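## Task

Take the green-capped tube out of the rack by the door and seat it fully in the rack by the window, in the well second from the right within the third row back from the front. Count empty and occupied wells alike, viewed from the front side of that rack's bench. The tube must never touch the floor. All other tubes must finish fully seated in their racks. The glass breaks if it drops more than a few centimetres (about one well's depth) or is knocked hard, which is a failure. At the end, release the tube and move the robot away. The robot must not fall or be left leaning. Nothing counts as placed if only the robot is holding it there.

## Robot and tools

ROBOT. An omnidirectional wheeled base carries a column about 1.75 m tall. A carriage slides 1.0 m along the column (lift_m) and holds two identical six-joint arms, left and right, each ending in a two-finger gripper. Arm bases sit roughly 0.57 m + lift_m above the floor; carriage parts hang about 0.15 m lower. Reach is about 0.78 m from the shoulder but only about 0.38 m downward below the arm base. The hand is about 0.16 m long, 0.1 m wide, 0.14 m when open. Parked arm joints 1-6: 0, 0.05, 0.05, 1.45, 0, 0; parked footprint about 0.95 m wide by 0.7 m long. Cameras: carriage_camera (fixed, forward, tilted about 20 degrees down) and left_wrist_camera / right_wrist_camera (looking beyond the fingertips).

FRAMES. Base frame: origin on the floor below the base centre, x forward, y left, z up. The left_hand and right_hand readings are in this frame and mark the point between the finger pads; quat_wxyz rotates base axes into hand axes (hand z runs along the fingers, fingers open along hand y; an upward hand with joints 1, 5, 6 at 0 reads 1,0,0,0). Odometry frame is the base frame at scene start; base_odometry counts wheel rotation, so slip shows as movement; heading is positive leftward, -3.142 to 3.142. Hand readings drift from truth, more when stretched; a level hand sags 10-17 cm with 1 kg.

TOOLS.
execute_actions: {"actions": [one action] or [], "cameras": optional list}. An action may contain "base", "joints", or both; they start together. "base" holds exactly one key, a relative move measured from the base's last reported position: translate_m (metres, forward +, -2 to 2), strafe_m (metres, left +, -2 to 2) or rotate_rad (radians, counter-clockwise/left +, -6.3 to 6.3). "joints" is a single object keyed by joint name, each value an absolute target: lift_m metres 0 to 1; for each arm (prefix left_ or right_): joint1_rad -2.617 to 3.054 (vertical-axis swing, 0 ahead, + left); joint2_rad 0 to 3.141 (shoulder: 0 upper arm back and level, 1.57 vertical, 3.14 forward level); joint3_rad 0 to 3.141 (elbow: 0 folded, 3.14 straight); joint4_rad -1.57 to 1.57 (wrist pitch, + lifts fingertips); joint5_rad -1.57 to 1.57 (wrist yaw, + swings fingertips to the RIGHT); joint6_rad -2.094 to 2.094 (roll about finger axis, + clockwise seen from forearm); gripper_m 0 to 0.093 (pad gap in metres). Done tolerances: lift 0.004, joint1 0.02, joints2-3 0.055, joint4 0.04, joints5-6 0.02, gripper 0.004. Unnamed joints may keep pushing toward old targets. Bad keys or out-of-range numbers reject the whole call. An action lasts at most 15 s. "cameras" takes names from carriage_camera, left_wrist_camera, right_wrist_camera, all; omitted/null/all gives every image, [] none. An empty actions list just reports state and images.
wait: {"seconds": 0-10}; commands nothing, returns state and images.
zoom_image: {"camera": name, "region": [x0,y0,x1,y1]} pixel box, top-left origin, at most 504x504, on that camera's latest full image.
finished_scene: {"scene": 1 or 2}; irreversible, reports success and gives the next task.

RESULTS. base_status and joint_status per motion: done (for the base, wheels turned the commanded amount even if slipping), off_target (resting short, maybe still pushing; normal for a gripper holding something), contact_stop or time_out (target dropped, holds in place), not_followed (a self-collision check withheld that arm's joint targets, shown with "joint command not followed" and a cause line; the gripper part still runs; the robot may retry those targets on later actions until new passing targets are sent), limit_stop_at_motor_heat. on_its_own lists uncommanded behaviour; "held at" is a held target, not the position. motor_effort is percent of max, sign toward higher joint values, bracket = peak, with per-motor bias and noise; lift effort grows with load, and falling lift effort while lowering means the hand rests on something. drive_wheels staying high at rest means the base is pressing something. Joint torques follow joint order, with offsets and noise. Motor temperatures are listed per arm per joint. ARM HIT means a hard self-collision. If one call reports a stop, later motion calls in the same reply are skipped.

CAUTIONS. Glass tubes: lower them gently into wells, never release above a few centimetres, avoid knocks; keep them off the floor. Do not let arms strike or press on each other; after a withheld command, first move only the withheld arm clear, then the other in a later call. Arms have no contact stop and snap to targets once unblocked. The base may roll up to 0.3 m after an arm contact; after a blocked drive, back off about 0.2 m (or reverse the turn), repeating if still pressed. Beware driving the base under a table edge, and never reverse into one. Tipping risk rises with high carriage, stretched arms, loads and sudden stops; only images reveal a lean. Stretched arms heat quickly: 75 °C warns, 90 °C pauses that arm for 10 s, 100 °C makes it go limp and drop what it holds. Loose objects may occasionally be nudged. The robot keeps its last command while you think. Finish with the tube released in the well and the hand moved away.

Each tool is called after "Emit:" as name(argument=value, ...) on one line, values as JSON.

## Session

Emit:
execute_actions(actions=[])

Scene clock: 0.00 s.
Joint torques (N m, as the arm reports them, + toward a larger angle): no reading
Motor temperatures (°C, as the motors report them): left_arm=[19 19 20 20 17 20] | right_arm=[18 19 17 20 18 19]
base_odometry: x=+0.000 y=+0.000 heading=+0.000 (m, m, rad; odometry frame)
base_status: not commanded
joint_positions: lift_m=+0.301 left_joint1_rad=-0.011 left_joint2_rad=+0.033 left_joint3_rad=+0.065 left_joint4_rad=+1.464 left_joint5_rad=-0.013 left_joint6_rad=+0.031 left_gripper_m=+0.095 right_joint1_rad=-0.025 right_joint2_rad=+0.025 right_joint3_rad=+0.066 right_joint4_rad=+1.432 right_joint5_rad=-0.008 right_joint6_rad=-0.015 right_gripper_m=+0.094
joint_status: not commanded
motor_effort: lift_m=+20 drive_wheels=+4 (%)
left_hand: x=+0.2732 y=+0.3231 z=+1.2958 quat_wxyz=(+0.999, -0.005, +0.037, +0.011) (m; base frame)
right_hand: x=+0.2783 y=-0.3203 z=+1.2954 quat_wxyz=(+0.999, -0.004, +0.049, -0.020) (m; base frame)
pictures: carriage_camera, left_wrist_camera, right_wrist_camera
Images, in order (width x height): carriage_camera 672x504, left_wrist_camera 672x504, right_wrist_camera 672x504.

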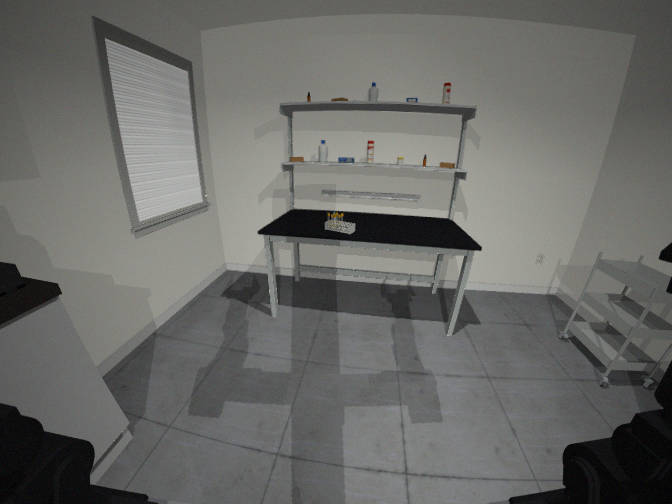

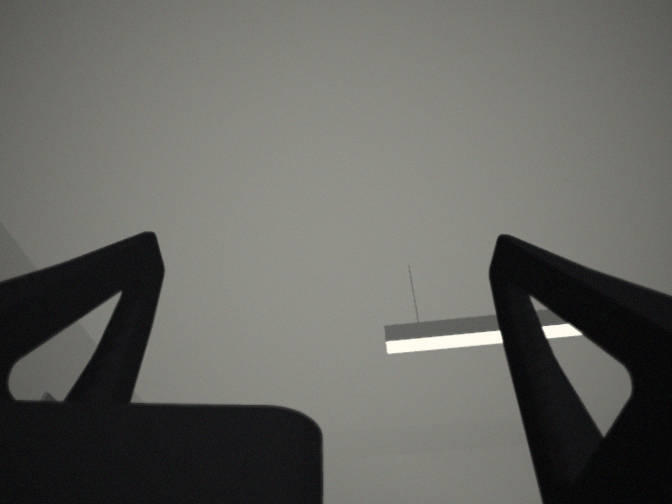

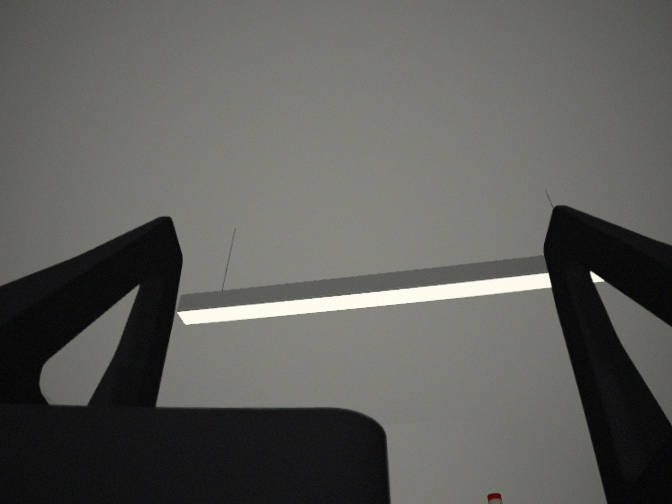

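Emit:
zoom_image(camera="carriage_camera", region=[300, 195, 380, 245])

Emit:
execute_actions(actions=[{"base": {"rotate_rad": -1.57}}], cameras=["carriage_camera"])

Region (300, 195, 380, 245) of carriage_camera's 672x504 image, scaled by 6.300, with more detail than that image has; it fills the top 315 rows of this view, and the rest is white.

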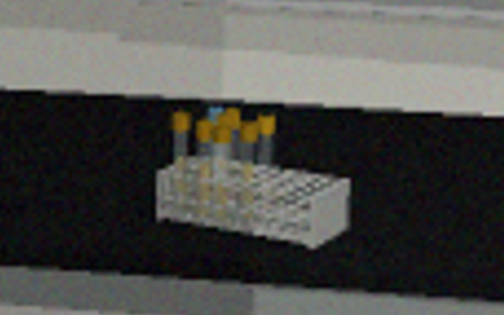

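Scene clock: 12.50 s.
Joint torques (N m, as the arm reports them, + toward a larger angle): left_arm=[ 0.33  3.32  6.07 -0.24 -0.06  0.14] | right_arm=[-0.12  4.02  6.43 -0.25  0.18  0.03]
Motor temperatures (°C, as the motors report them): left_arm=[19 20 21 20 17 20] | right_arm=[18 20 18 20 18 19]
base_odometry: x=+0.000 y=+0.000 heading=-1.570 (m, m, rad; odometry frame)
base_status: done
joint_positions: lift_m=+0.301 left_joint1_rad=-0.011 left_joint2_rad=+0.033 left_joint3_rad=+0.065 left_joint4_rad=+1.464 left_joint5_rad=-0.013 left_joint6_rad=+0.031 left_gripper_m=+0.095 right_joint1_rad=-0.025 right_joint2_rad=+0.025 right_joint3_rad=+0.066 right_joint4_rad=+1.432 right_joint5_rad=-0.008 right_joint6_rad=-0.015 right_gripper_m=+0.094
joint_status: not commanded
motor_effort: lift_m=+20(20) drive_wheels=+7(11) (%)
left_hand: x=+0.2732 y=+0.3231 z=+1.2958 quat_wxyz=(+0.999, -0.005, +0.037, +0.011) (m; base frame)
right_hand: x=+0.2783 y=-0.3203 z=+1.2954 quat_wxyz=(+0.999, -0.004, +0.049, -0.020) (m; base frame)
pictures: carriage_camera
Images, in order (width x height): carriage_camera 672x504.

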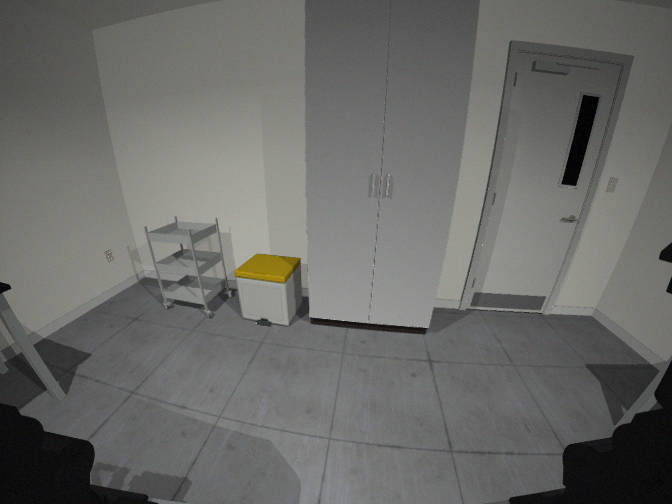

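Emit:
execute_actions(actions=[{"base": {"rotate_rad": -1.57}}], cameras=["carriage_camera"])

Scene clock: 18.53 s.
Joint torques (N m, as the arm reports them, + toward a larger angle): left_arm=[ 0.34  3.31  6.13 -0.23 -0.05  0.14] | right_arm=[-0.21  3.92  6.45 -0.21  0.11  0.05]
Motor temperatures (°C, as the motors report them): left_arm=[19 20 22 20 17 20] | right_arm=[18 20 19 20 18 19]
base_odometry: x=+0.000 y=+0.000 heading=-3.139 (m, m, rad; odometry frame)
base_status: done
joint_positions: lift_m=+0.301 left_joint1_rad=-0.011 left_joint2_rad=+0.033 left_joint3_rad=+0.065 left_joint4_rad=+1.464 left_joint5_rad=-0.012 left_joint6_rad=+0.031 left_gripper_m=+0.095 right_joint1_rad=-0.025 right_joint2_rad=+0.025 right_joint3_rad=+0.066 right_joint4_rad=+1.432 right_joint5_rad=-0.008 right_joint6_rad=-0.015 right_gripper_m=+0.094
joint_status: not commanded
motor_effort: lift_m=+20(20) drive_wheels=+7(9) (%)
left_hand: x=+0.2732 y=+0.3230 z=+1.2958 quat_wxyz=(+0.999, -0.005, +0.037, +0.011) (m; base frame)
right_hand: x=+0.2784 y=-0.3203 z=+1.2954 quat_wxyz=(+0.999, -0.004, +0.049, -0.020) (m; base frame)
pictures: carriage_camera
Images, in order (width x height): carriage_camera 672x504.

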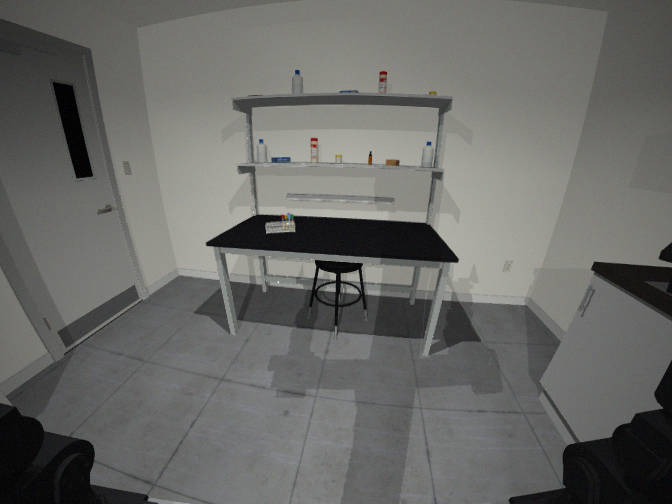

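Emit:
execute_actions(actions=[{"base": {"rotate_rad": -0.13}}], cameras=["carriage_camera"])

Emit:
execute_actions(actions=[{"base": {"translate_m": 0.6}}], cameras=["carriage_camera"])

Scene clock: 30.50 s.
Joint torques (N m, as the arm reports them, + toward a larger angle): left_arm=[ 0.33  3.33  6.1  -0.23 -0.05  0.14] | right_arm=[ 0.05  3.87  6.57 -0.22  0.15  0.01]
Motor temperatures (°C, as the motors report them): left_arm=[19 21 23 20 17 20] | right_arm=[18 21 20 20 18 19]
base_odometry: x=+0.000 y=+0.000 heading=+3.015 (m, m, rad; odometry frame)
base_status: done
joint_positions: lift_m=+0.301 left_joint1_rad=-0.011 left_joint2_rad=+0.033 left_joint3_rad=+0.065 left_joint4_rad=+1.464 left_joint5_rad=-0.012 left_joint6_rad=+0.031 left_gripper_m=+0.095 right_joint1_rad=-0.025 right_joint2_rad=+0.025 right_joint3_rad=+0.066 right_joint4_rad=+1.432 right_joint5_rad=-0.008 right_joint6_rad=-0.015 right_gripper_m=+0.094
joint_status: not commanded
motor_effort: lift_m=+20(20) drive_wheels=+6(10) (%)
left_hand: x=+0.2732 y=+0.3230 z=+1.2958 quat_wxyz=(+0.999, -0.005, +0.037, +0.011) (m; base frame)
right_hand: x=+0.2784 y=-0.3203 z=+1.2954 quat_wxyz=(+0.999, -0.004, +0.049, -0.020) (m; base frame)
pictures: carriage_camera
Images, in order (width x height): carriage_camera 672x504.

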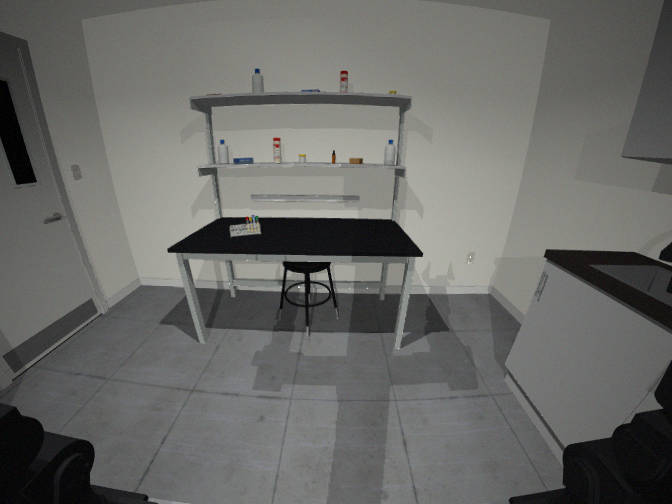

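Scene clock: 33.87 s.
Joint torques (N m, as the arm reports them, + toward a larger angle): left_arm=[ 0.35  3.3   6.13 -0.24 -0.05  0.14] | right_arm=[-0.06  3.91  6.64 -0.19  0.14 -0.03]
Motor temperatures (°C, as the motors report them): left_arm=[19 21 23 20 17 20] | right_arm=[18 21 20 20 18 19]
base_odometry: x=-0.595 y=+0.077 heading=+3.014 (m, m, rad; odometry frame)
base_status: done
joint_positions: lift_m=+0.301 left_joint1_rad=-0.011 left_joint2_rad=+0.033 left_joint3_rad=+0.065 left_joint4_rad=+1.465 left_joint5_rad=-0.012 left_joint6_rad=+0.031 left_gripper_m=+0.095 right_joint1_rad=-0.025 right_joint2_rad=+0.025 right_joint3_rad=+0.066 right_joint4_rad=+1.431 right_joint5_rad=-0.008 right_joint6_rad=-0.015 right_gripper_m=+0.094
joint_status: not commanded
motor_effort: lift_m=+20(20) drive_wheels=-4(23) (%)
left_hand: x=+0.2731 y=+0.3230 z=+1.2958 quat_wxyz=(+0.999, -0.005, +0.037, +0.011) (m; base frame)
right_hand: x=+0.2785 y=-0.3204 z=+1.2954 quat_wxyz=(+0.999, -0.004, +0.049, -0.020) (m; base frame)
pictures: carriage_camera
Images, in order (width x height): carriage_camera 672x504.

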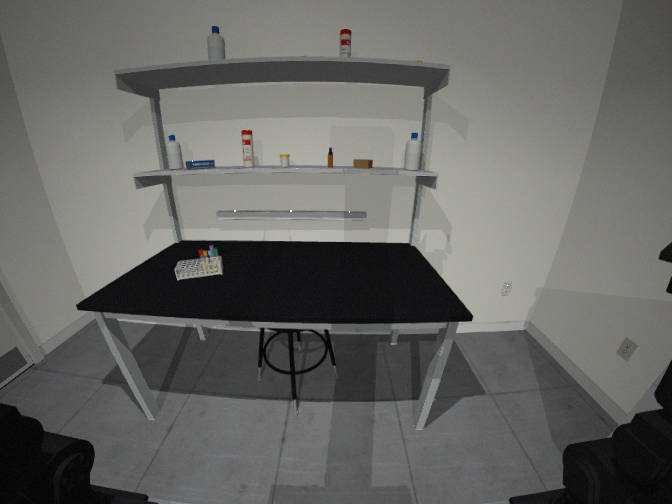

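Emit:
execute_actions(actions=[{"base": {"strafe_m": 0.4}, "joints": {"lift_m": 0.45}}], cameras=[])

Emit:
execute_actions(actions=[{"base": {"translate_m": 0.4}}], cameras=["carriage_camera"])

Scene clock: 53.10 s.
Joint torques (N m, as the arm reports them, + toward a larger angle): left_arm=[ 0.33  3.33  6.1  -0.24 -0.06  0.14] | right_arm=[ 0.17  3.81  6.54 -0.23  0.13  0.01]
Motor temperatures (°C, as the motors report them): left_arm=[19 21 24 20 17 20] | right_arm=[18 21 21 20 18 19]
base_odometry: x=-0.646 y=-0.320 heading=+3.013 (m, m, rad; odometry frame)
base_status: done
joint_positions: lift_m=+0.450 left_joint1_rad=-0.011 left_joint2_rad=+0.033 left_joint3_rad=+0.065 left_joint4_rad=+1.464 left_joint5_rad=-0.012 left_joint6_rad=+0.031 left_gripper_m=+0.095 right_joint1_rad=-0.025 right_joint2_rad=+0.025 right_joint3_rad=+0.066 right_joint4_rad=+1.432 right_joint5_rad=-0.008 right_joint6_rad=-0.015 right_gripper_m=+0.094
joint_status: all done
motor_effort: lift_m=+20(24) drive_wheels=-2(10) (%)
left_hand: x=+0.2732 y=+0.3230 z=+1.4447 quat_wxyz=(+0.999, -0.005, +0.037, +0.011) (m; base frame)
right_hand: x=+0.2784 y=-0.3203 z=+1.4443 quat_wxyz=(+0.999, -0.004, +0.049, -0.020) (m; base frame)
pictures: none
No camera images: the call's "cameras" was empty. Leave "cameras" out to get every camera's image.

Scene clock: 55.90 s.
Joint torques (N m, as the arm reports them, + toward a larger angle): left_arm=[ 0.33  3.31  6.1  -0.24 -0.05  0.14] | right_arm=[ 0.04  3.8   6.44 -0.24  0.17 -0.05]
Motor temperatures (°C, as the motors report them): left_arm=[19 21 24 20 17 20] | right_arm=[18 21 21 20 18 19]
base_odometry: x=-1.043 y=-0.269 heading=+3.014 (m, m, rad; odometry frame)
base_status: done
joint_positions: lift_m=+0.450 left_joint1_rad=-0.011 left_joint2_rad=+0.033 left_joint3_rad=+0.065 left_joint4_rad=+1.464 left_joint5_rad=-0.012 left_joint6_rad=+0.031 left_gripper_m=+0.095 right_joint1_rad=-0.025 right_joint2_rad=+0.025 right_joint3_rad=+0.066 right_joint4_rad=+1.431 right_joint5_rad=-0.008 right_joint6_rad=-0.015 right_gripper_m=+0.094
joint_status: not commanded
motor_effort: lift_m=+20(20) drive_wheels=-4(7) (%)
left_hand: x=+0.2733 y=+0.3230 z=+1.4447 quat_wxyz=(+0.999, -0.005, +0.037, +0.011) (m; base frame)
right_hand: x=+0.2786 y=-0.3204 z=+1.4443 quat_wxyz=(+0.999, -0.004, +0.049, -0.020) (m; base frame)
pictures: carriage_camera
Images, in order (width x height): carriage_camera 672x504.

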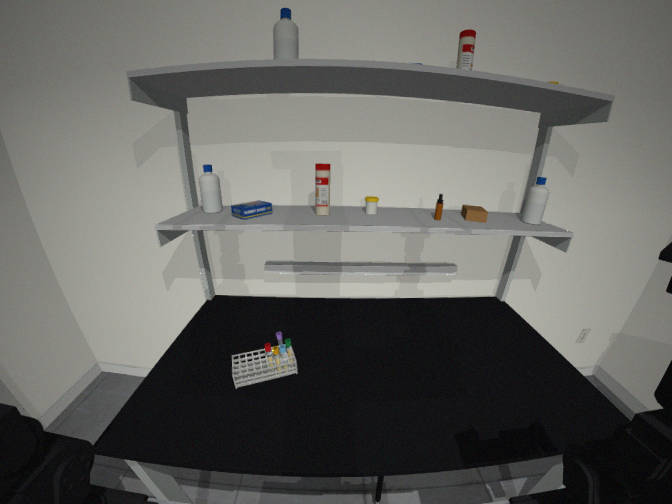

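Emit:
zoom_image(camera="carriage_camera", region=[220, 320, 320, 400])

Region (220, 320, 320, 400) of carriage_camera's 672x504 image, scaled by 5.040, with more detail than that image has; it fills the top 403 rows of this view, and the rest is white.

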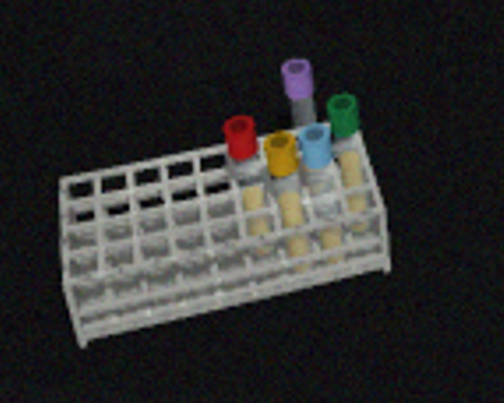

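Emit:
execute_actions(actions=[{"joints": {"left_joint2_rad": 1.8, "left_joint3_rad": 1.5, "left_joint4_rad": -1.27}}])

Scene clock: 77.93 s.
Joint torques (N m, as the arm reports them, + toward a larger angle): left_arm=[ 0.32 -8.83  8.04  0.23 -0.05  0.14] | right_arm=[-0.1   3.84  6.44 -0.18  0.17 -0.04]
Motor temperatures (°C, as the motors report them): left_arm=[19 22 24 20 17 20] | right_arm=[18 22 22 20 18 19]
base_odometry: x=-1.043 y=-0.269 heading=+3.014 (m, m, rad; odometry frame)
base_status: not commanded
joint_positions: lift_m=+0.450 left_joint1_rad=-0.011 left_joint2_rad=+1.808 left_joint3_rad=+1.478 left_joint4_rad=-1.263 left_joint5_rad=-0.012 left_joint6_rad=+0.031 left_gripper_m=+0.095 right_joint1_rad=-0.025 right_joint2_rad=+0.025 right_joint3_rad=+0.066 right_joint4_rad=+1.431 right_joint5_rad=-0.008 right_joint6_rad=-0.015 right_gripper_m=+0.094
joint_status: all done
motor_effort: lift_m=+20(20) drive_wheels=-4(4) (%)
left_hand: x=+0.5839 y=+0.3197 z=+1.1112 quat_wxyz=(-0.011, +0.021, +1.000, +0.006) (m; base frame)
right_hand: x=+0.2786 y=-0.3204 z=+1.4443 quat_wxyz=(+0.999, -0.004, +0.049, -0.020) (m; base frame)
pictures: carriage_camera, left_wrist_camera, right_wrist_camera
Images, in order (width x height): carriage_camera 672x504, left_wrist_camera 672x504, right_wrist_camera 672x504.

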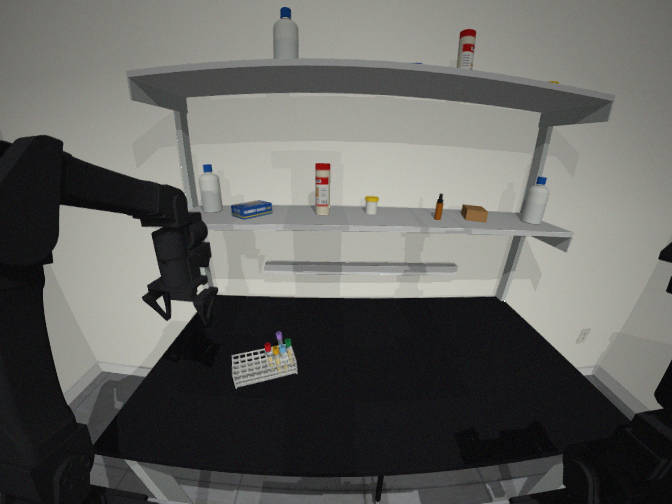

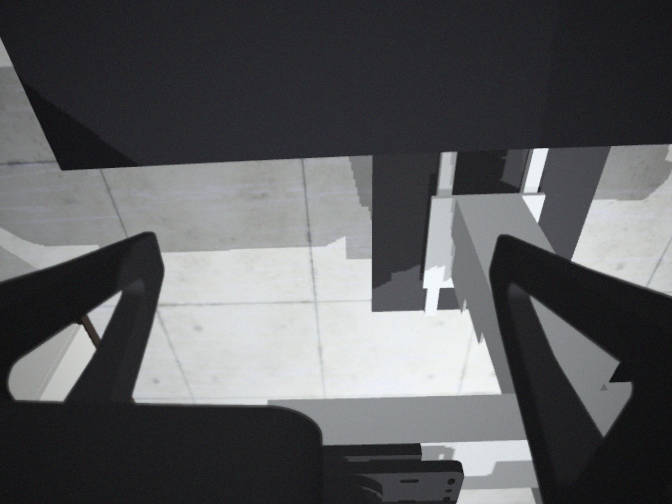

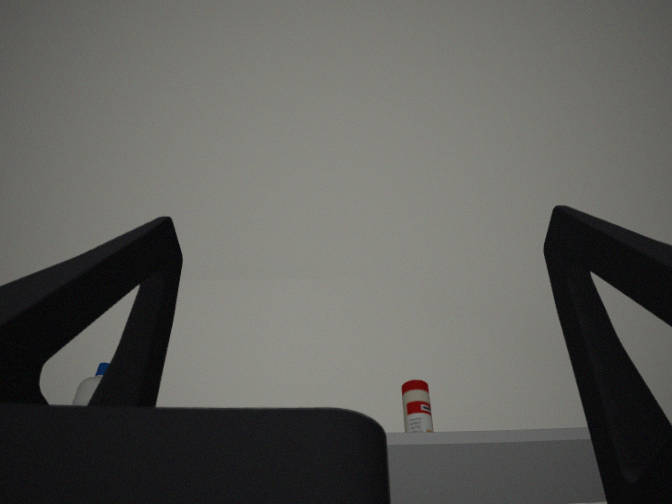

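Emit:
execute_actions(actions=[{"base": {"strafe_m": -0.17}, "joints": {"lift_m": 0.58, "left_joint2_rad": 2.39, "left_joint3_rad": 1.40, "left_joint4_rad": -0.55, "left_gripper_m": 0.05}}], cameras=[])

Emit:
execute_actions(actions=[{"base": {"translate_m": 0.17}}], cameras=["carriage_camera", "left_wrist_camera"])

Scene clock: 131.83 s.
Joint torques (N m, as the arm reports them, + toward a larger angle): left_arm=[  0.37 -11.56   4.03   0.51  -0.04   0.14] | right_arm=[-0.04  3.85  6.67 -0.24  0.12 -0.03]
Motor temperatures (°C, as the motors report them): left_arm=[19 33 28 20 17 20] | right_arm=[18 22 23 20 18 19]
base_odometry: x=-1.022 y=-0.100 heading=+3.014 (m, m, rad; odometry frame)
base_status: done
joint_positions: lift_m=+0.580 left_joint1_rad=-0.012 left_joint2_rad=+2.395 left_joint3_rad=+1.412 left_joint4_rad=-0.564 left_joint5_rad=-0.012 left_joint6_rad=+0.031 left_gripper_m=+0.050 right_joint1_rad=-0.025 right_joint2_rad=+0.025 right_joint3_rad=+0.066 right_joint4_rad=+1.431 right_joint5_rad=-0.008 right_joint6_rad=-0.015 right_gripper_m=+0.094
joint_status: all done
motor_effort: lift_m=+20(24) drive_wheels=+0(11) (%)
left_hand: x=+0.6614 y=+0.3184 z=+1.0158 quat_wxyz=(+0.012, +0.022, +1.000, +0.006) (m; base frame)
right_hand: x=+0.2786 y=-0.3203 z=+1.5742 quat_wxyz=(+0.999, -0.004, +0.049, -0.020) (m; base frame)
pictures: none
No camera images: the call's "cameras" was empty. Leave "cameras" out to get every camera's image.

Scene clock: 133.77 s.
Joint torques (N m, as the arm reports them, + toward a larger angle): left_arm=[  0.38 -11.96   6.66   0.54  -0.05   0.14] | right_arm=[ 0.01  3.81  6.65 -0.19  0.17 -0.02]
Motor temperatures (°C, as the motors report them): left_arm=[19 33 27 20 17 20] | right_arm=[18 22 23 20 18 19]
base_odometry: x=-1.191 y=-0.078 heading=+3.014 (m, m, rad; odometry frame)
base_status: done
joint_positions: lift_m=+0.580 left_joint1_rad=-0.011 left_joint2_rad=+2.404 left_joint3_rad=+1.374 left_joint4_rad=-0.583 left_joint5_rad=-0.012 left_joint6_rad=+0.031 left_gripper_m=+0.050 right_joint1_rad=-0.025 right_joint2_rad=+0.025 right_joint3_rad=+0.066 right_joint4_rad=+1.429 right_joint5_rad=-0.008 right_joint6_rad=-0.015 right_gripper_m=+0.094
joint_status: not commanded
motor_effort: lift_m=+20(20) drive_wheels=+4(16) (%)
left_hand: x=+0.6385 y=+0.3188 z=+1.0057 quat_wxyz=(-0.021, +0.022, +1.000, +0.006) (m; base frame)
right_hand: x=+0.2789 y=-0.3204 z=+1.5742 quat_wxyz=(+0.999, -0.004, +0.050, -0.020) (m; base frame)
pictures: carriage_camera, left_wrist_camera
Images, in order (width x height): carriage_camera 672x504, left_wrist_camera 672x504.

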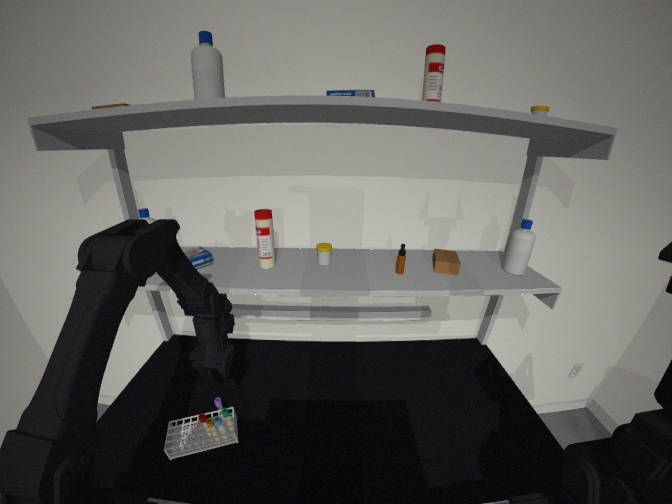

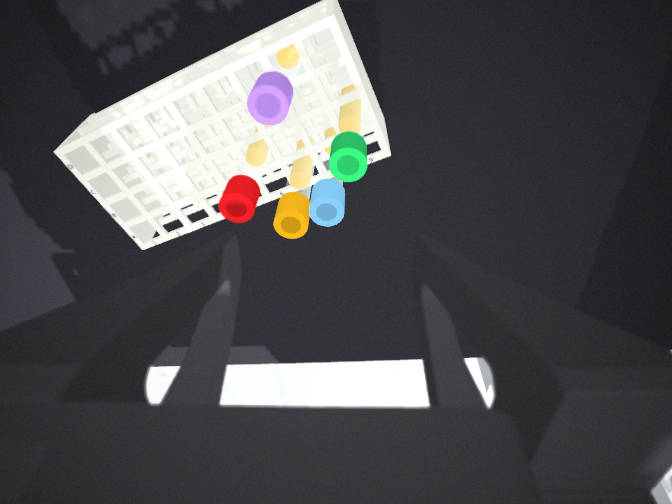

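Emit:
execute_actions(actions=[{"joints": {"lift_m": 0.52, "left_joint4_rad": -0.52}}], cameras=["carriage_camera", "left_wrist_camera"])

Scene clock: 156.77 s.
Joint torques (N m, as the arm reports them, + toward a larger angle): left_arm=[  0.37 -11.93   5.62   0.5   -0.05   0.14] | right_arm=[-0.06  3.76  6.49 -0.24  0.16 -0.03]
Motor temperatures (°C, as the motors report them): left_arm=[19 41 27 20 17 20] | right_arm=[18 22 23 20 18 19]
base_odometry: x=-1.191 y=-0.078 heading=+3.014 (m, m, rad; odometry frame)
base_status: not commanded
joint_positions: lift_m=+0.520 left_joint1_rad=-0.011 left_joint2_rad=+2.401 left_joint3_rad=+1.389 left_joint4_rad=-0.532 left_joint5_rad=-0.013 left_joint6_rad=+0.031 left_gripper_m=+0.050 right_joint1_rad=-0.025 right_joint2_rad=+0.025 right_joint3_rad=+0.066 right_joint4_rad=+1.430 right_joint5_rad=-0.008 right_joint6_rad=-0.015 right_gripper_m=+0.094
joint_status: all done
motor_effort: lift_m=+21(20) drive_wheels=+4(4) (%)
left_hand: x=+0.6582 y=+0.3187 z=+0.9493 quat_wxyz=(+0.013, +0.021, +1.000, +0.006) (m; base frame)
right_hand: x=+0.2788 y=-0.3204 z=+1.5142 quat_wxyz=(+0.999, -0.004, +0.050, -0.020) (m; base frame)
pictures: carriage_camera, left_wrist_camera
Images, in order (width x height): carriage_camera 672x504, left_wrist_camera 672x504.

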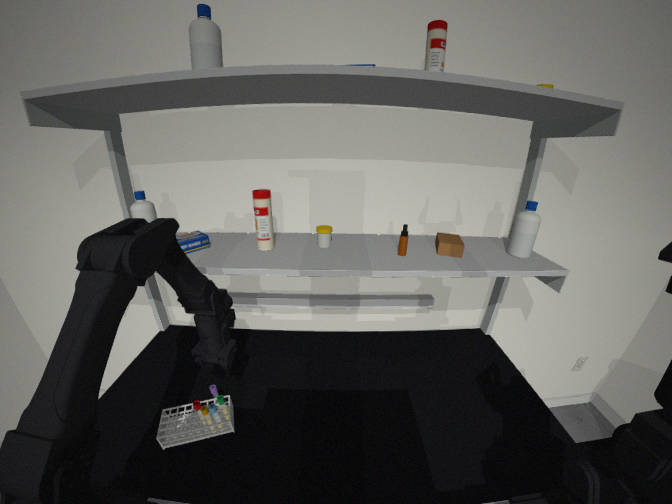

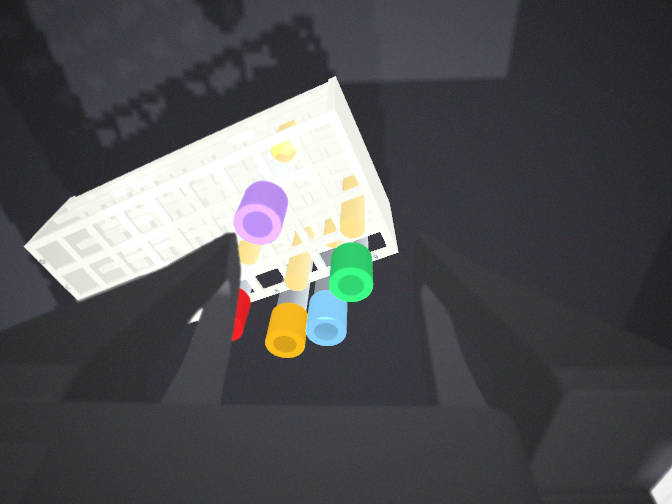

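Emit:
execute_actions(actions=[{"joints": {"lift_m": 0.55, "left_joint2_rad": 2.24, "left_joint3_rad": 1.06, "left_joint4_rad": -0.37, "left_gripper_m": 0.04}}], cameras=["left_wrist_camera"])

Scene clock: 172.33 s.
Joint torques (N m, as the arm reports them, + toward a larger angle): left_arm=[  0.44 -10.02   3.88   0.5   -0.05   0.14] | right_arm=[ 0.22  4.02  6.51 -0.19  0.09 -0.04]
Motor temperatures (°C, as the motors report them): left_arm=[19 45 27 20 17 20] | right_arm=[18 22 23 20 18 19]
base_odometry: x=-1.191 y=-0.078 heading=+3.014 (m, m, rad; odometry frame)
base_status: not commanded
joint_positions: lift_m=+0.550 left_joint1_rad=-0.012 left_joint2_rad=+2.248 left_joint3_rad=+1.062 left_joint4_rad=-0.387 left_joint5_rad=-0.013 left_joint6_rad=+0.031 left_gripper_m=+0.040 right_joint1_rad=-0.025 right_joint2_rad=+0.025 right_joint3_rad=+0.066 right_joint4_rad=+1.429 right_joint5_rad=-0.008 right_joint6_rad=-0.015 right_gripper_m=+0.094
joint_status: all done
motor_effort: lift_m=+21(24) drive_wheels=+4(4) (%)
left_hand: x=+0.5882 y=+0.3193 z=+0.9782 quat_wxyz=(-0.001, +0.022, +1.000, +0.006) (m; base frame)
right_hand: x=+0.2790 y=-0.3204 z=+1.5442 quat_wxyz=(+0.999, -0.004, +0.050, -0.020) (m; base frame)
pictures: left_wrist_camera
Images, in order (width x height): left_wrist_camera 672x504.

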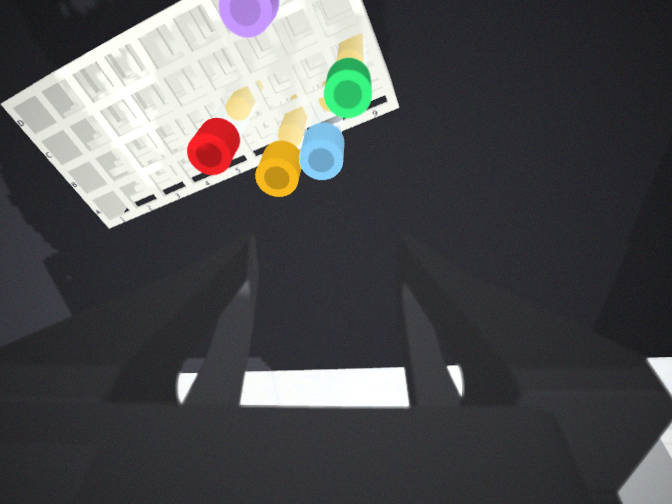

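Emit:
execute_actions(actions=[{"base": {"strafe_m": -0.006}, "joints": {"lift_m": 0.52}}], cameras=["left_wrist_camera"])

Scene clock: 177.97 s.
Joint torques (N m, as the arm reports them, + toward a larger angle): left_arm=[  0.43 -10.11   3.86   0.44  -0.06   0.14] | right_arm=[-0.07  3.89  6.68 -0.22  0.11 -0.02]
Motor temperatures (°C, as the motors report them): left_arm=[19 44 26 20 17 20] | right_arm=[18 22 23 20 18 19]
base_odometry: x=-1.190 y=-0.073 heading=+3.014 (m, m, rad; odometry frame)
base_status: done
joint_positions: lift_m=+0.520 left_joint1_rad=-0.012 left_joint2_rad=+2.249 left_joint3_rad=+1.062 left_joint4_rad=-0.380 left_joint5_rad=-0.013 left_joint6_rad=+0.031 left_gripper_m=+0.040 right_joint1_rad=-0.025 right_joint2_rad=+0.025 right_joint3_rad=+0.066 right_joint4_rad=+1.429 right_joint5_rad=-0.007 right_joint6_rad=-0.015 right_gripper_m=+0.094
joint_status: all done
motor_effort: lift_m=+20(21) drive_wheels=+5(6) (%)
left_hand: x=+0.5898 y=+0.3193 z=+0.9479 quat_wxyz=(+0.002, +0.022, +1.000, +0.006) (m; base frame)
right_hand: x=+0.2790 y=-0.3204 z=+1.5142 quat_wxyz=(+0.999, -0.003, +0.050, -0.020) (m; base frame)
pictures: left_wrist_camera
Images, in order (width x height): left_wrist_camera 672x504.

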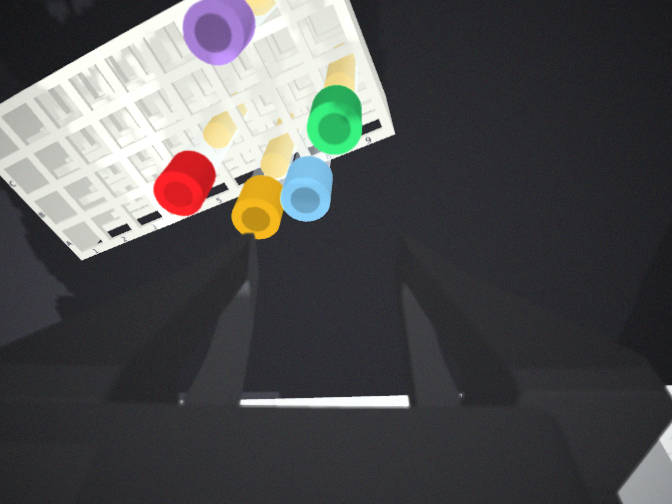

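Emit:
execute_actions(actions=[{"base": {"translate_m": 0.018}, "joints": {"lift_m": 0.505}}], cameras=["left_wrist_camera", "carriage_camera"])

Emit:
zoom_image(camera="carriage_camera", region=[150, 340, 270, 460])

Scene clock: 192.70 s.
Joint torques (N m, as the arm reports them, + toward a larger angle): left_arm=[  0.43 -10.22   3.93   0.41  -0.05   0.14] | right_arm=[-0.31  4.01  6.48 -0.19  0.16 -0.04]
Motor temperatures (°C, as the motors report them): left_arm=[19 44 25 20 17 20] | right_arm=[18 22 23 20 18 19]
base_odometry: x=-1.208 y=-0.070 heading=+3.014 (m, m, rad; odometry frame)
base_status: done
joint_positions: lift_m=+0.505 left_joint1_rad=-0.012 left_joint2_rad=+2.250 left_joint3_rad=+1.062 left_joint4_rad=-0.377 left_joint5_rad=-0.013 left_joint6_rad=+0.031 left_gripper_m=+0.040 right_joint1_rad=-0.025 right_joint2_rad=+0.025 right_joint3_rad=+0.066 right_joint4_rad=+1.430 right_joint5_rad=-0.007 right_joint6_rad=-0.015 right_gripper_m=+0.094
joint_status: all done
motor_effort: lift_m=+20(21) drive_wheels=+5(12) (%)
left_hand: x=+0.5901 y=+0.3193 z=+0.9324 quat_wxyz=(+0.002, +0.022, +1.000, +0.006) (m; base frame)
right_hand: x=+0.2787 y=-0.3204 z=+1.4992 quat_wxyz=(+0.999, -0.003, +0.050, -0.020) (m; base frame)
pictures: carriage_camera, left_wrist_camera
Images, in order (width x height): carriage_camera 672x504, left_wrist_camera 672x504.

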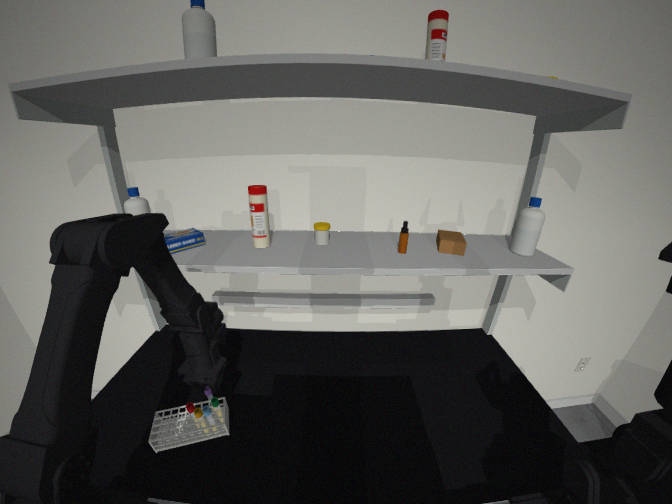

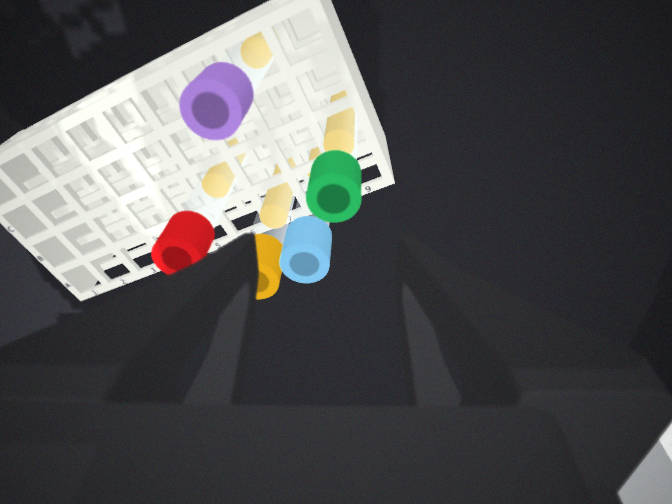

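Region (150, 340, 270, 460) of carriage_camera's 672x504 image, scaled by 4.200, with more detail than that image has.

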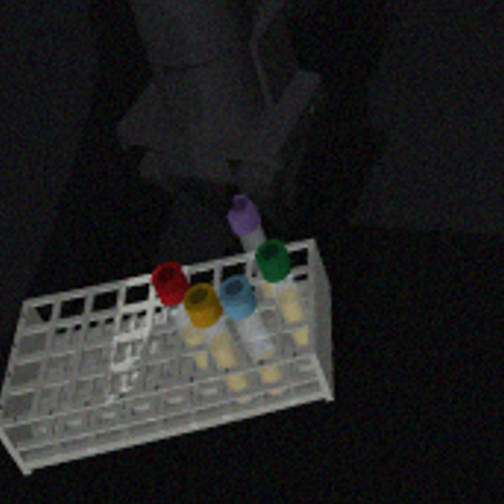

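Emit:
execute_actions(actions=[{"joints": {"lift_m": 0.485, "left_gripper_m": 0.034}}], cameras=["left_wrist_camera", "carriage_camera"])

Emit:
zoom_image(camera="carriage_camera", region=[150, 340, 270, 460])

Scene clock: 199.87 s.
Joint torques (N m, as the arm reports them, + toward a larger angle): left_arm=[  0.37 -10.2    3.92   0.41  -0.05   0.14] | right_arm=[-0.07  4.06  6.56 -0.23  0.15 -0.05]
Motor temperatures (°C, as the motors report them): left_arm=[19 44 25 20 17 20] | right_arm=[18 22 24 20 18 19]
base_odometry: x=-1.208 y=-0.070 heading=+3.014 (m, m, rad; odometry frame)
base_status: not commanded
joint_positions: lift_m=+0.485 left_joint1_rad=-0.012 left_joint2_rad=+2.250 left_joint3_rad=+1.062 left_joint4_rad=-0.376 left_joint5_rad=-0.013 left_joint6_rad=+0.031 left_gripper_m=+0.034 right_joint1_rad=-0.025 right_joint2_rad=+0.025 right_joint3_rad=+0.066 right_joint4_rad=+1.430 right_joint5_rad=-0.007 right_joint6_rad=-0.015 right_gripper_m=+0.094
joint_status: all done
motor_effort: lift_m=+20(22) drive_wheels=+5(3) (%)
left_hand: x=+0.5906 y=+0.3193 z=+0.9126 quat_wxyz=(+0.003, +0.022, +1.000, +0.006) (m; base frame)
right_hand: x=+0.2787 y=-0.3204 z=+1.4792 quat_wxyz=(+0.999, -0.003, +0.050, -0.020) (m; base frame)
pictures: carriage_camera, left_wrist_camera
Images, in order (width x height): carriage_camera 672x504, left_wrist_camera 672x504.

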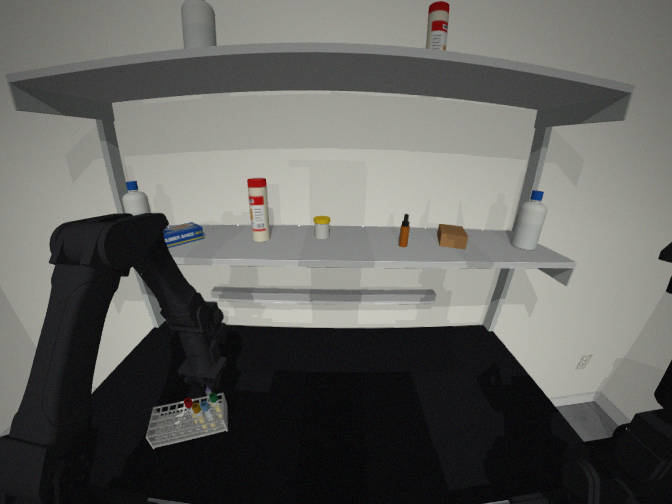

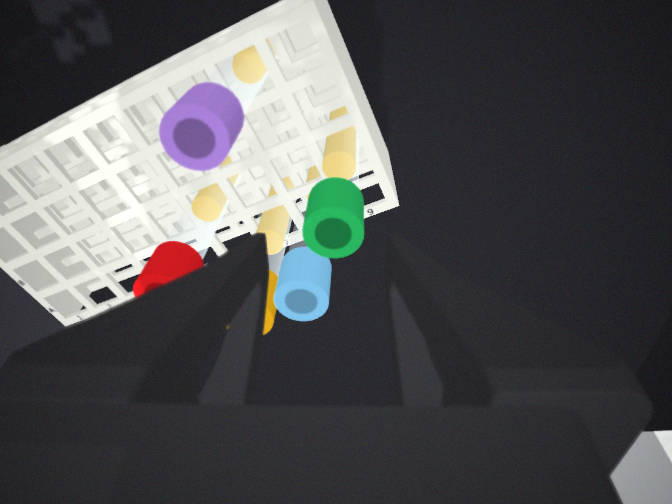

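Region (150, 340, 270, 460) of carriage_camera's 672x504 image, scaled by 4.200, with more detail than that image has.

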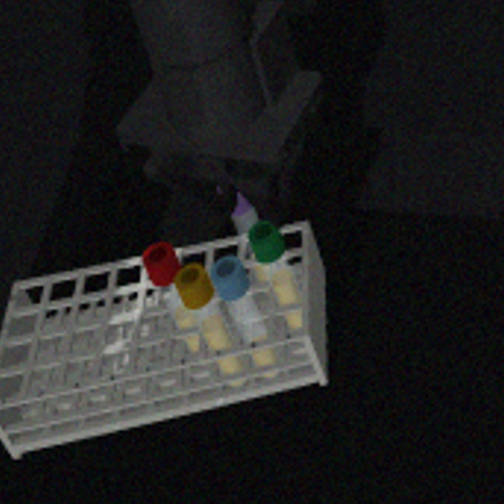

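Emit:
execute_actions(actions=[{"joints": {"lift_m": 0.468}}], cameras=["left_wrist_camera", "carriage_camera"])

Emit:
zoom_image(camera="carriage_camera", region=[150, 340, 270, 460])

Scene clock: 206.87 s.
Joint torques (N m, as the arm reports them, + toward a larger angle): left_arm=[  0.42 -10.25   3.86   0.41  -0.05   0.14] | right_arm=[ 0.01  4.1   6.77 -0.18  0.17 -0.02]
Motor temperatures (°C, as the motors report them): left_arm=[19 44 25 20 17 20] | right_arm=[18 22 24 20 18 19]
base_odometry: x=-1.208 y=-0.070 heading=+3.014 (m, m, rad; odometry frame)
base_status: not commanded
joint_positions: lift_m=+0.468 left_joint1_rad=-0.012 left_joint2_rad=+2.250 left_joint3_rad=+1.062 left_joint4_rad=-0.375 left_joint5_rad=-0.013 left_joint6_rad=+0.031 left_gripper_m=+0.034 right_joint1_rad=-0.025 right_joint2_rad=+0.025 right_joint3_rad=+0.066 right_joint4_rad=+1.431 right_joint5_rad=-0.007 right_joint6_rad=-0.015 right_gripper_m=+0.094
joint_status: all done
motor_effort: lift_m=+21(21) drive_wheels=-1(3) (%)
left_hand: x=+0.5906 y=+0.3193 z=+0.8954 quat_wxyz=(+0.004, +0.022, +1.000, +0.006) (m; base frame)
right_hand: x=+0.2786 y=-0.3204 z=+1.4622 quat_wxyz=(+0.999, -0.003, +0.049, -0.020) (m; base frame)
pictures: carriage_camera, left_wrist_camera
Images, in order (width x height): carriage_camera 672x504, left_wrist_camera 672x504.

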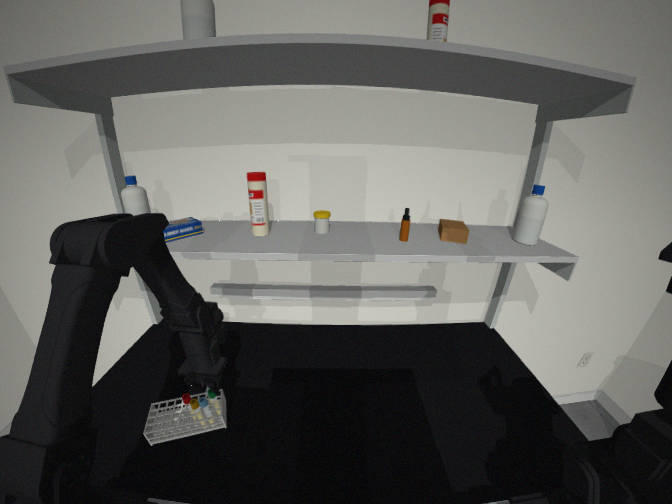

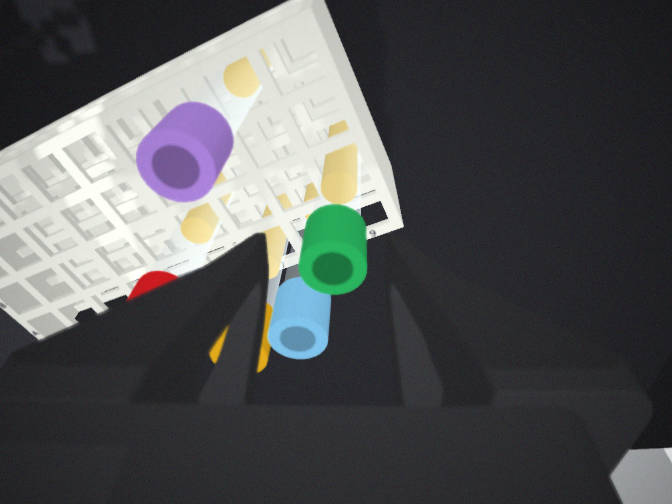

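Region (150, 340, 270, 460) of carriage_camera's 672x504 image, scaled by 4.200, with more detail than that image has.

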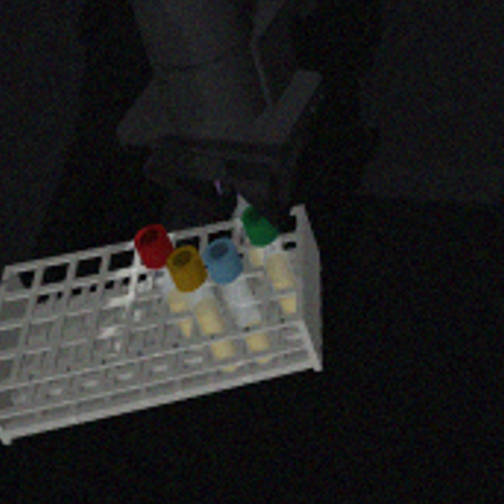

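Emit:
execute_actions(actions=[{"joints": {"lift_m": 0.448}}], cameras=["left_wrist_camera", "carriage_camera"])

Emit:
zoom_image(camera="carriage_camera", region=[150, 340, 270, 460])

Scene clock: 215.60 s.
Joint torques (N m, as the arm reports them, + toward a larger angle): left_arm=[  0.4  -10.23   3.9    0.4   -0.05   0.14] | right_arm=[ 0.17  3.76  6.33 -0.23  0.14 -0.05]
Motor temperatures (°C, as the motors report them): left_arm=[19 44 25 20 17 20] | right_arm=[18 22 24 20 18 19]
base_odometry: x=-1.208 y=-0.070 heading=+3.014 (m, m, rad; odometry frame)
base_status: not commanded
joint_positions: lift_m=+0.448 left_joint1_rad=-0.012 left_joint2_rad=+2.250 left_joint3_rad=+1.062 left_joint4_rad=-0.374 left_joint5_rad=-0.013 left_joint6_rad=+0.031 left_gripper_m=+0.034 right_joint1_rad=-0.025 right_joint2_rad=+0.025 right_joint3_rad=+0.066 right_joint4_rad=+1.431 right_joint5_rad=-0.007 right_joint6_rad=-0.015 right_gripper_m=+0.094
joint_status: all done
motor_effort: lift_m=+20(20) drive_wheels=+4(3) (%)
left_hand: x=+0.5908 y=+0.3193 z=+0.8755 quat_wxyz=(+0.004, +0.022, +1.000, +0.006) (m; base frame)
right_hand: x=+0.2786 y=-0.3204 z=+1.4422 quat_wxyz=(+0.999, -0.003, +0.049, -0.020) (m; base frame)
pictures: carriage_camera, left_wrist_camera
Images, in order (width x height): carriage_camera 672x504, left_wrist_camera 672x504.

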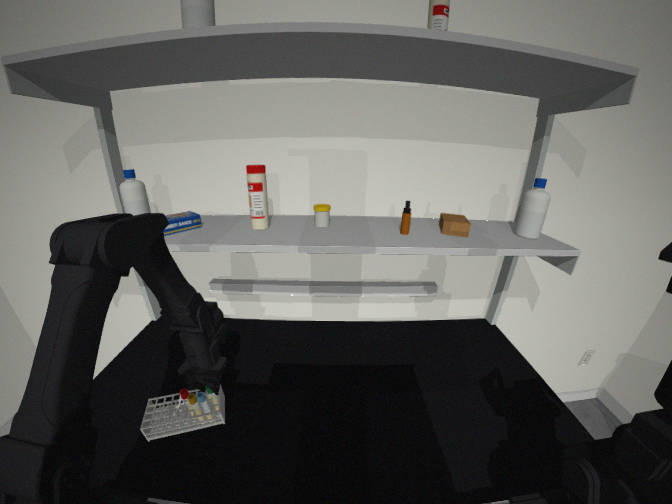

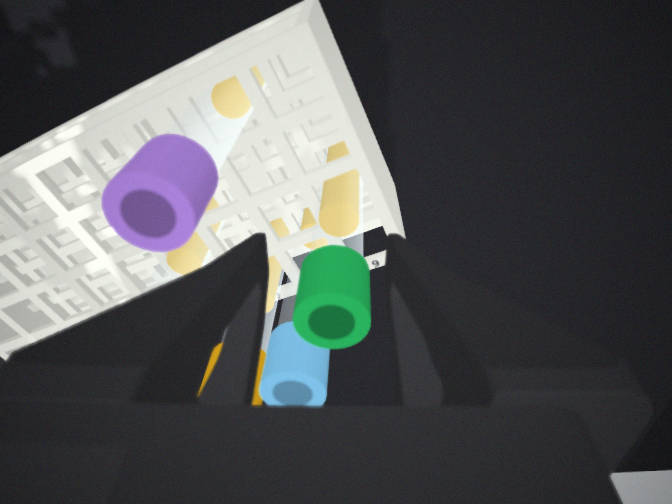

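Region (150, 340, 270, 460) of carriage_camera's 672x504 image, scaled by 4.200, with more detail than that image has.

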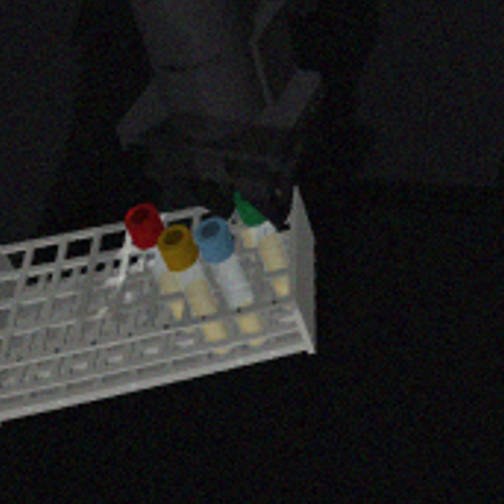

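Emit:
execute_actions(actions=[{"joints": {"left_gripper_m": 0.012}}], cameras=["left_wrist_camera"])

Scene clock: 219.50 s.
Joint torques (N m, as the arm reports them, + toward a larger angle): left_arm=[  0.42 -10.17   3.82   0.4   -0.07   0.14] | right_arm=[ 0.07  4.05  6.43 -0.24  0.12 -0.04]
Motor temperatures (°C, as the motors report them): left_arm=[19 44 25 20 17 20] | right_arm=[18 22 24 20 18 19]
base_odometry: x=-1.208 y=-0.070 heading=+3.014 (m, m, rad; odometry frame)
base_status: not commanded
joint_positions: lift_m=+0.448 left_joint1_rad=-0.012 left_joint2_rad=+2.250 left_joint3_rad=+1.062 left_joint4_rad=-0.374 left_joint5_rad=-0.010 left_joint6_rad=+0.031 left_gripper_m=+0.017 right_joint1_rad=-0.025 right_joint2_rad=+0.025 right_joint3_rad=+0.066 right_joint4_rad=+1.431 right_joint5_rad=-0.007 right_joint6_rad=-0.015 right_gripper_m=+0.094
joint_status: left_gripper_m off_target (ended at +0.017, target +0.012)
motor_effort: lift_m=+20(20) drive_wheels=-2(2) (%)
left_hand: x=+0.5908 y=+0.3189 z=+0.8755 quat_wxyz=(+0.004, +0.022, +1.000, +0.005) (m; base frame)
right_hand: x=+0.2786 y=-0.3204 z=+1.4422 quat_wxyz=(+0.999, -0.003, +0.049, -0.020) (m; base frame)
pictures: left_wrist_camera
Images, in order (width x height): left_wrist_camera 672x504.

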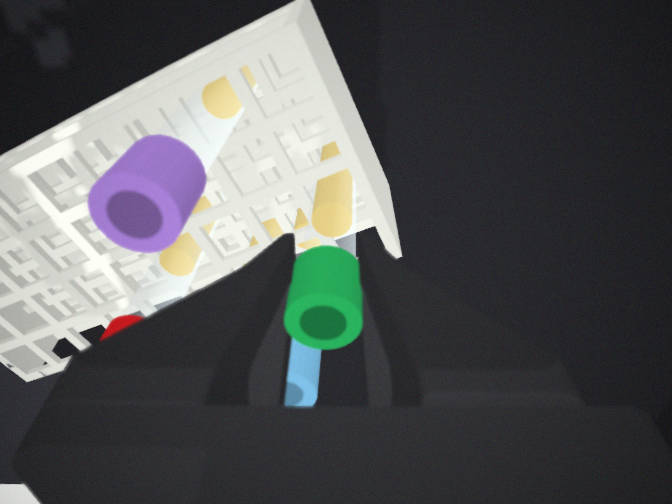

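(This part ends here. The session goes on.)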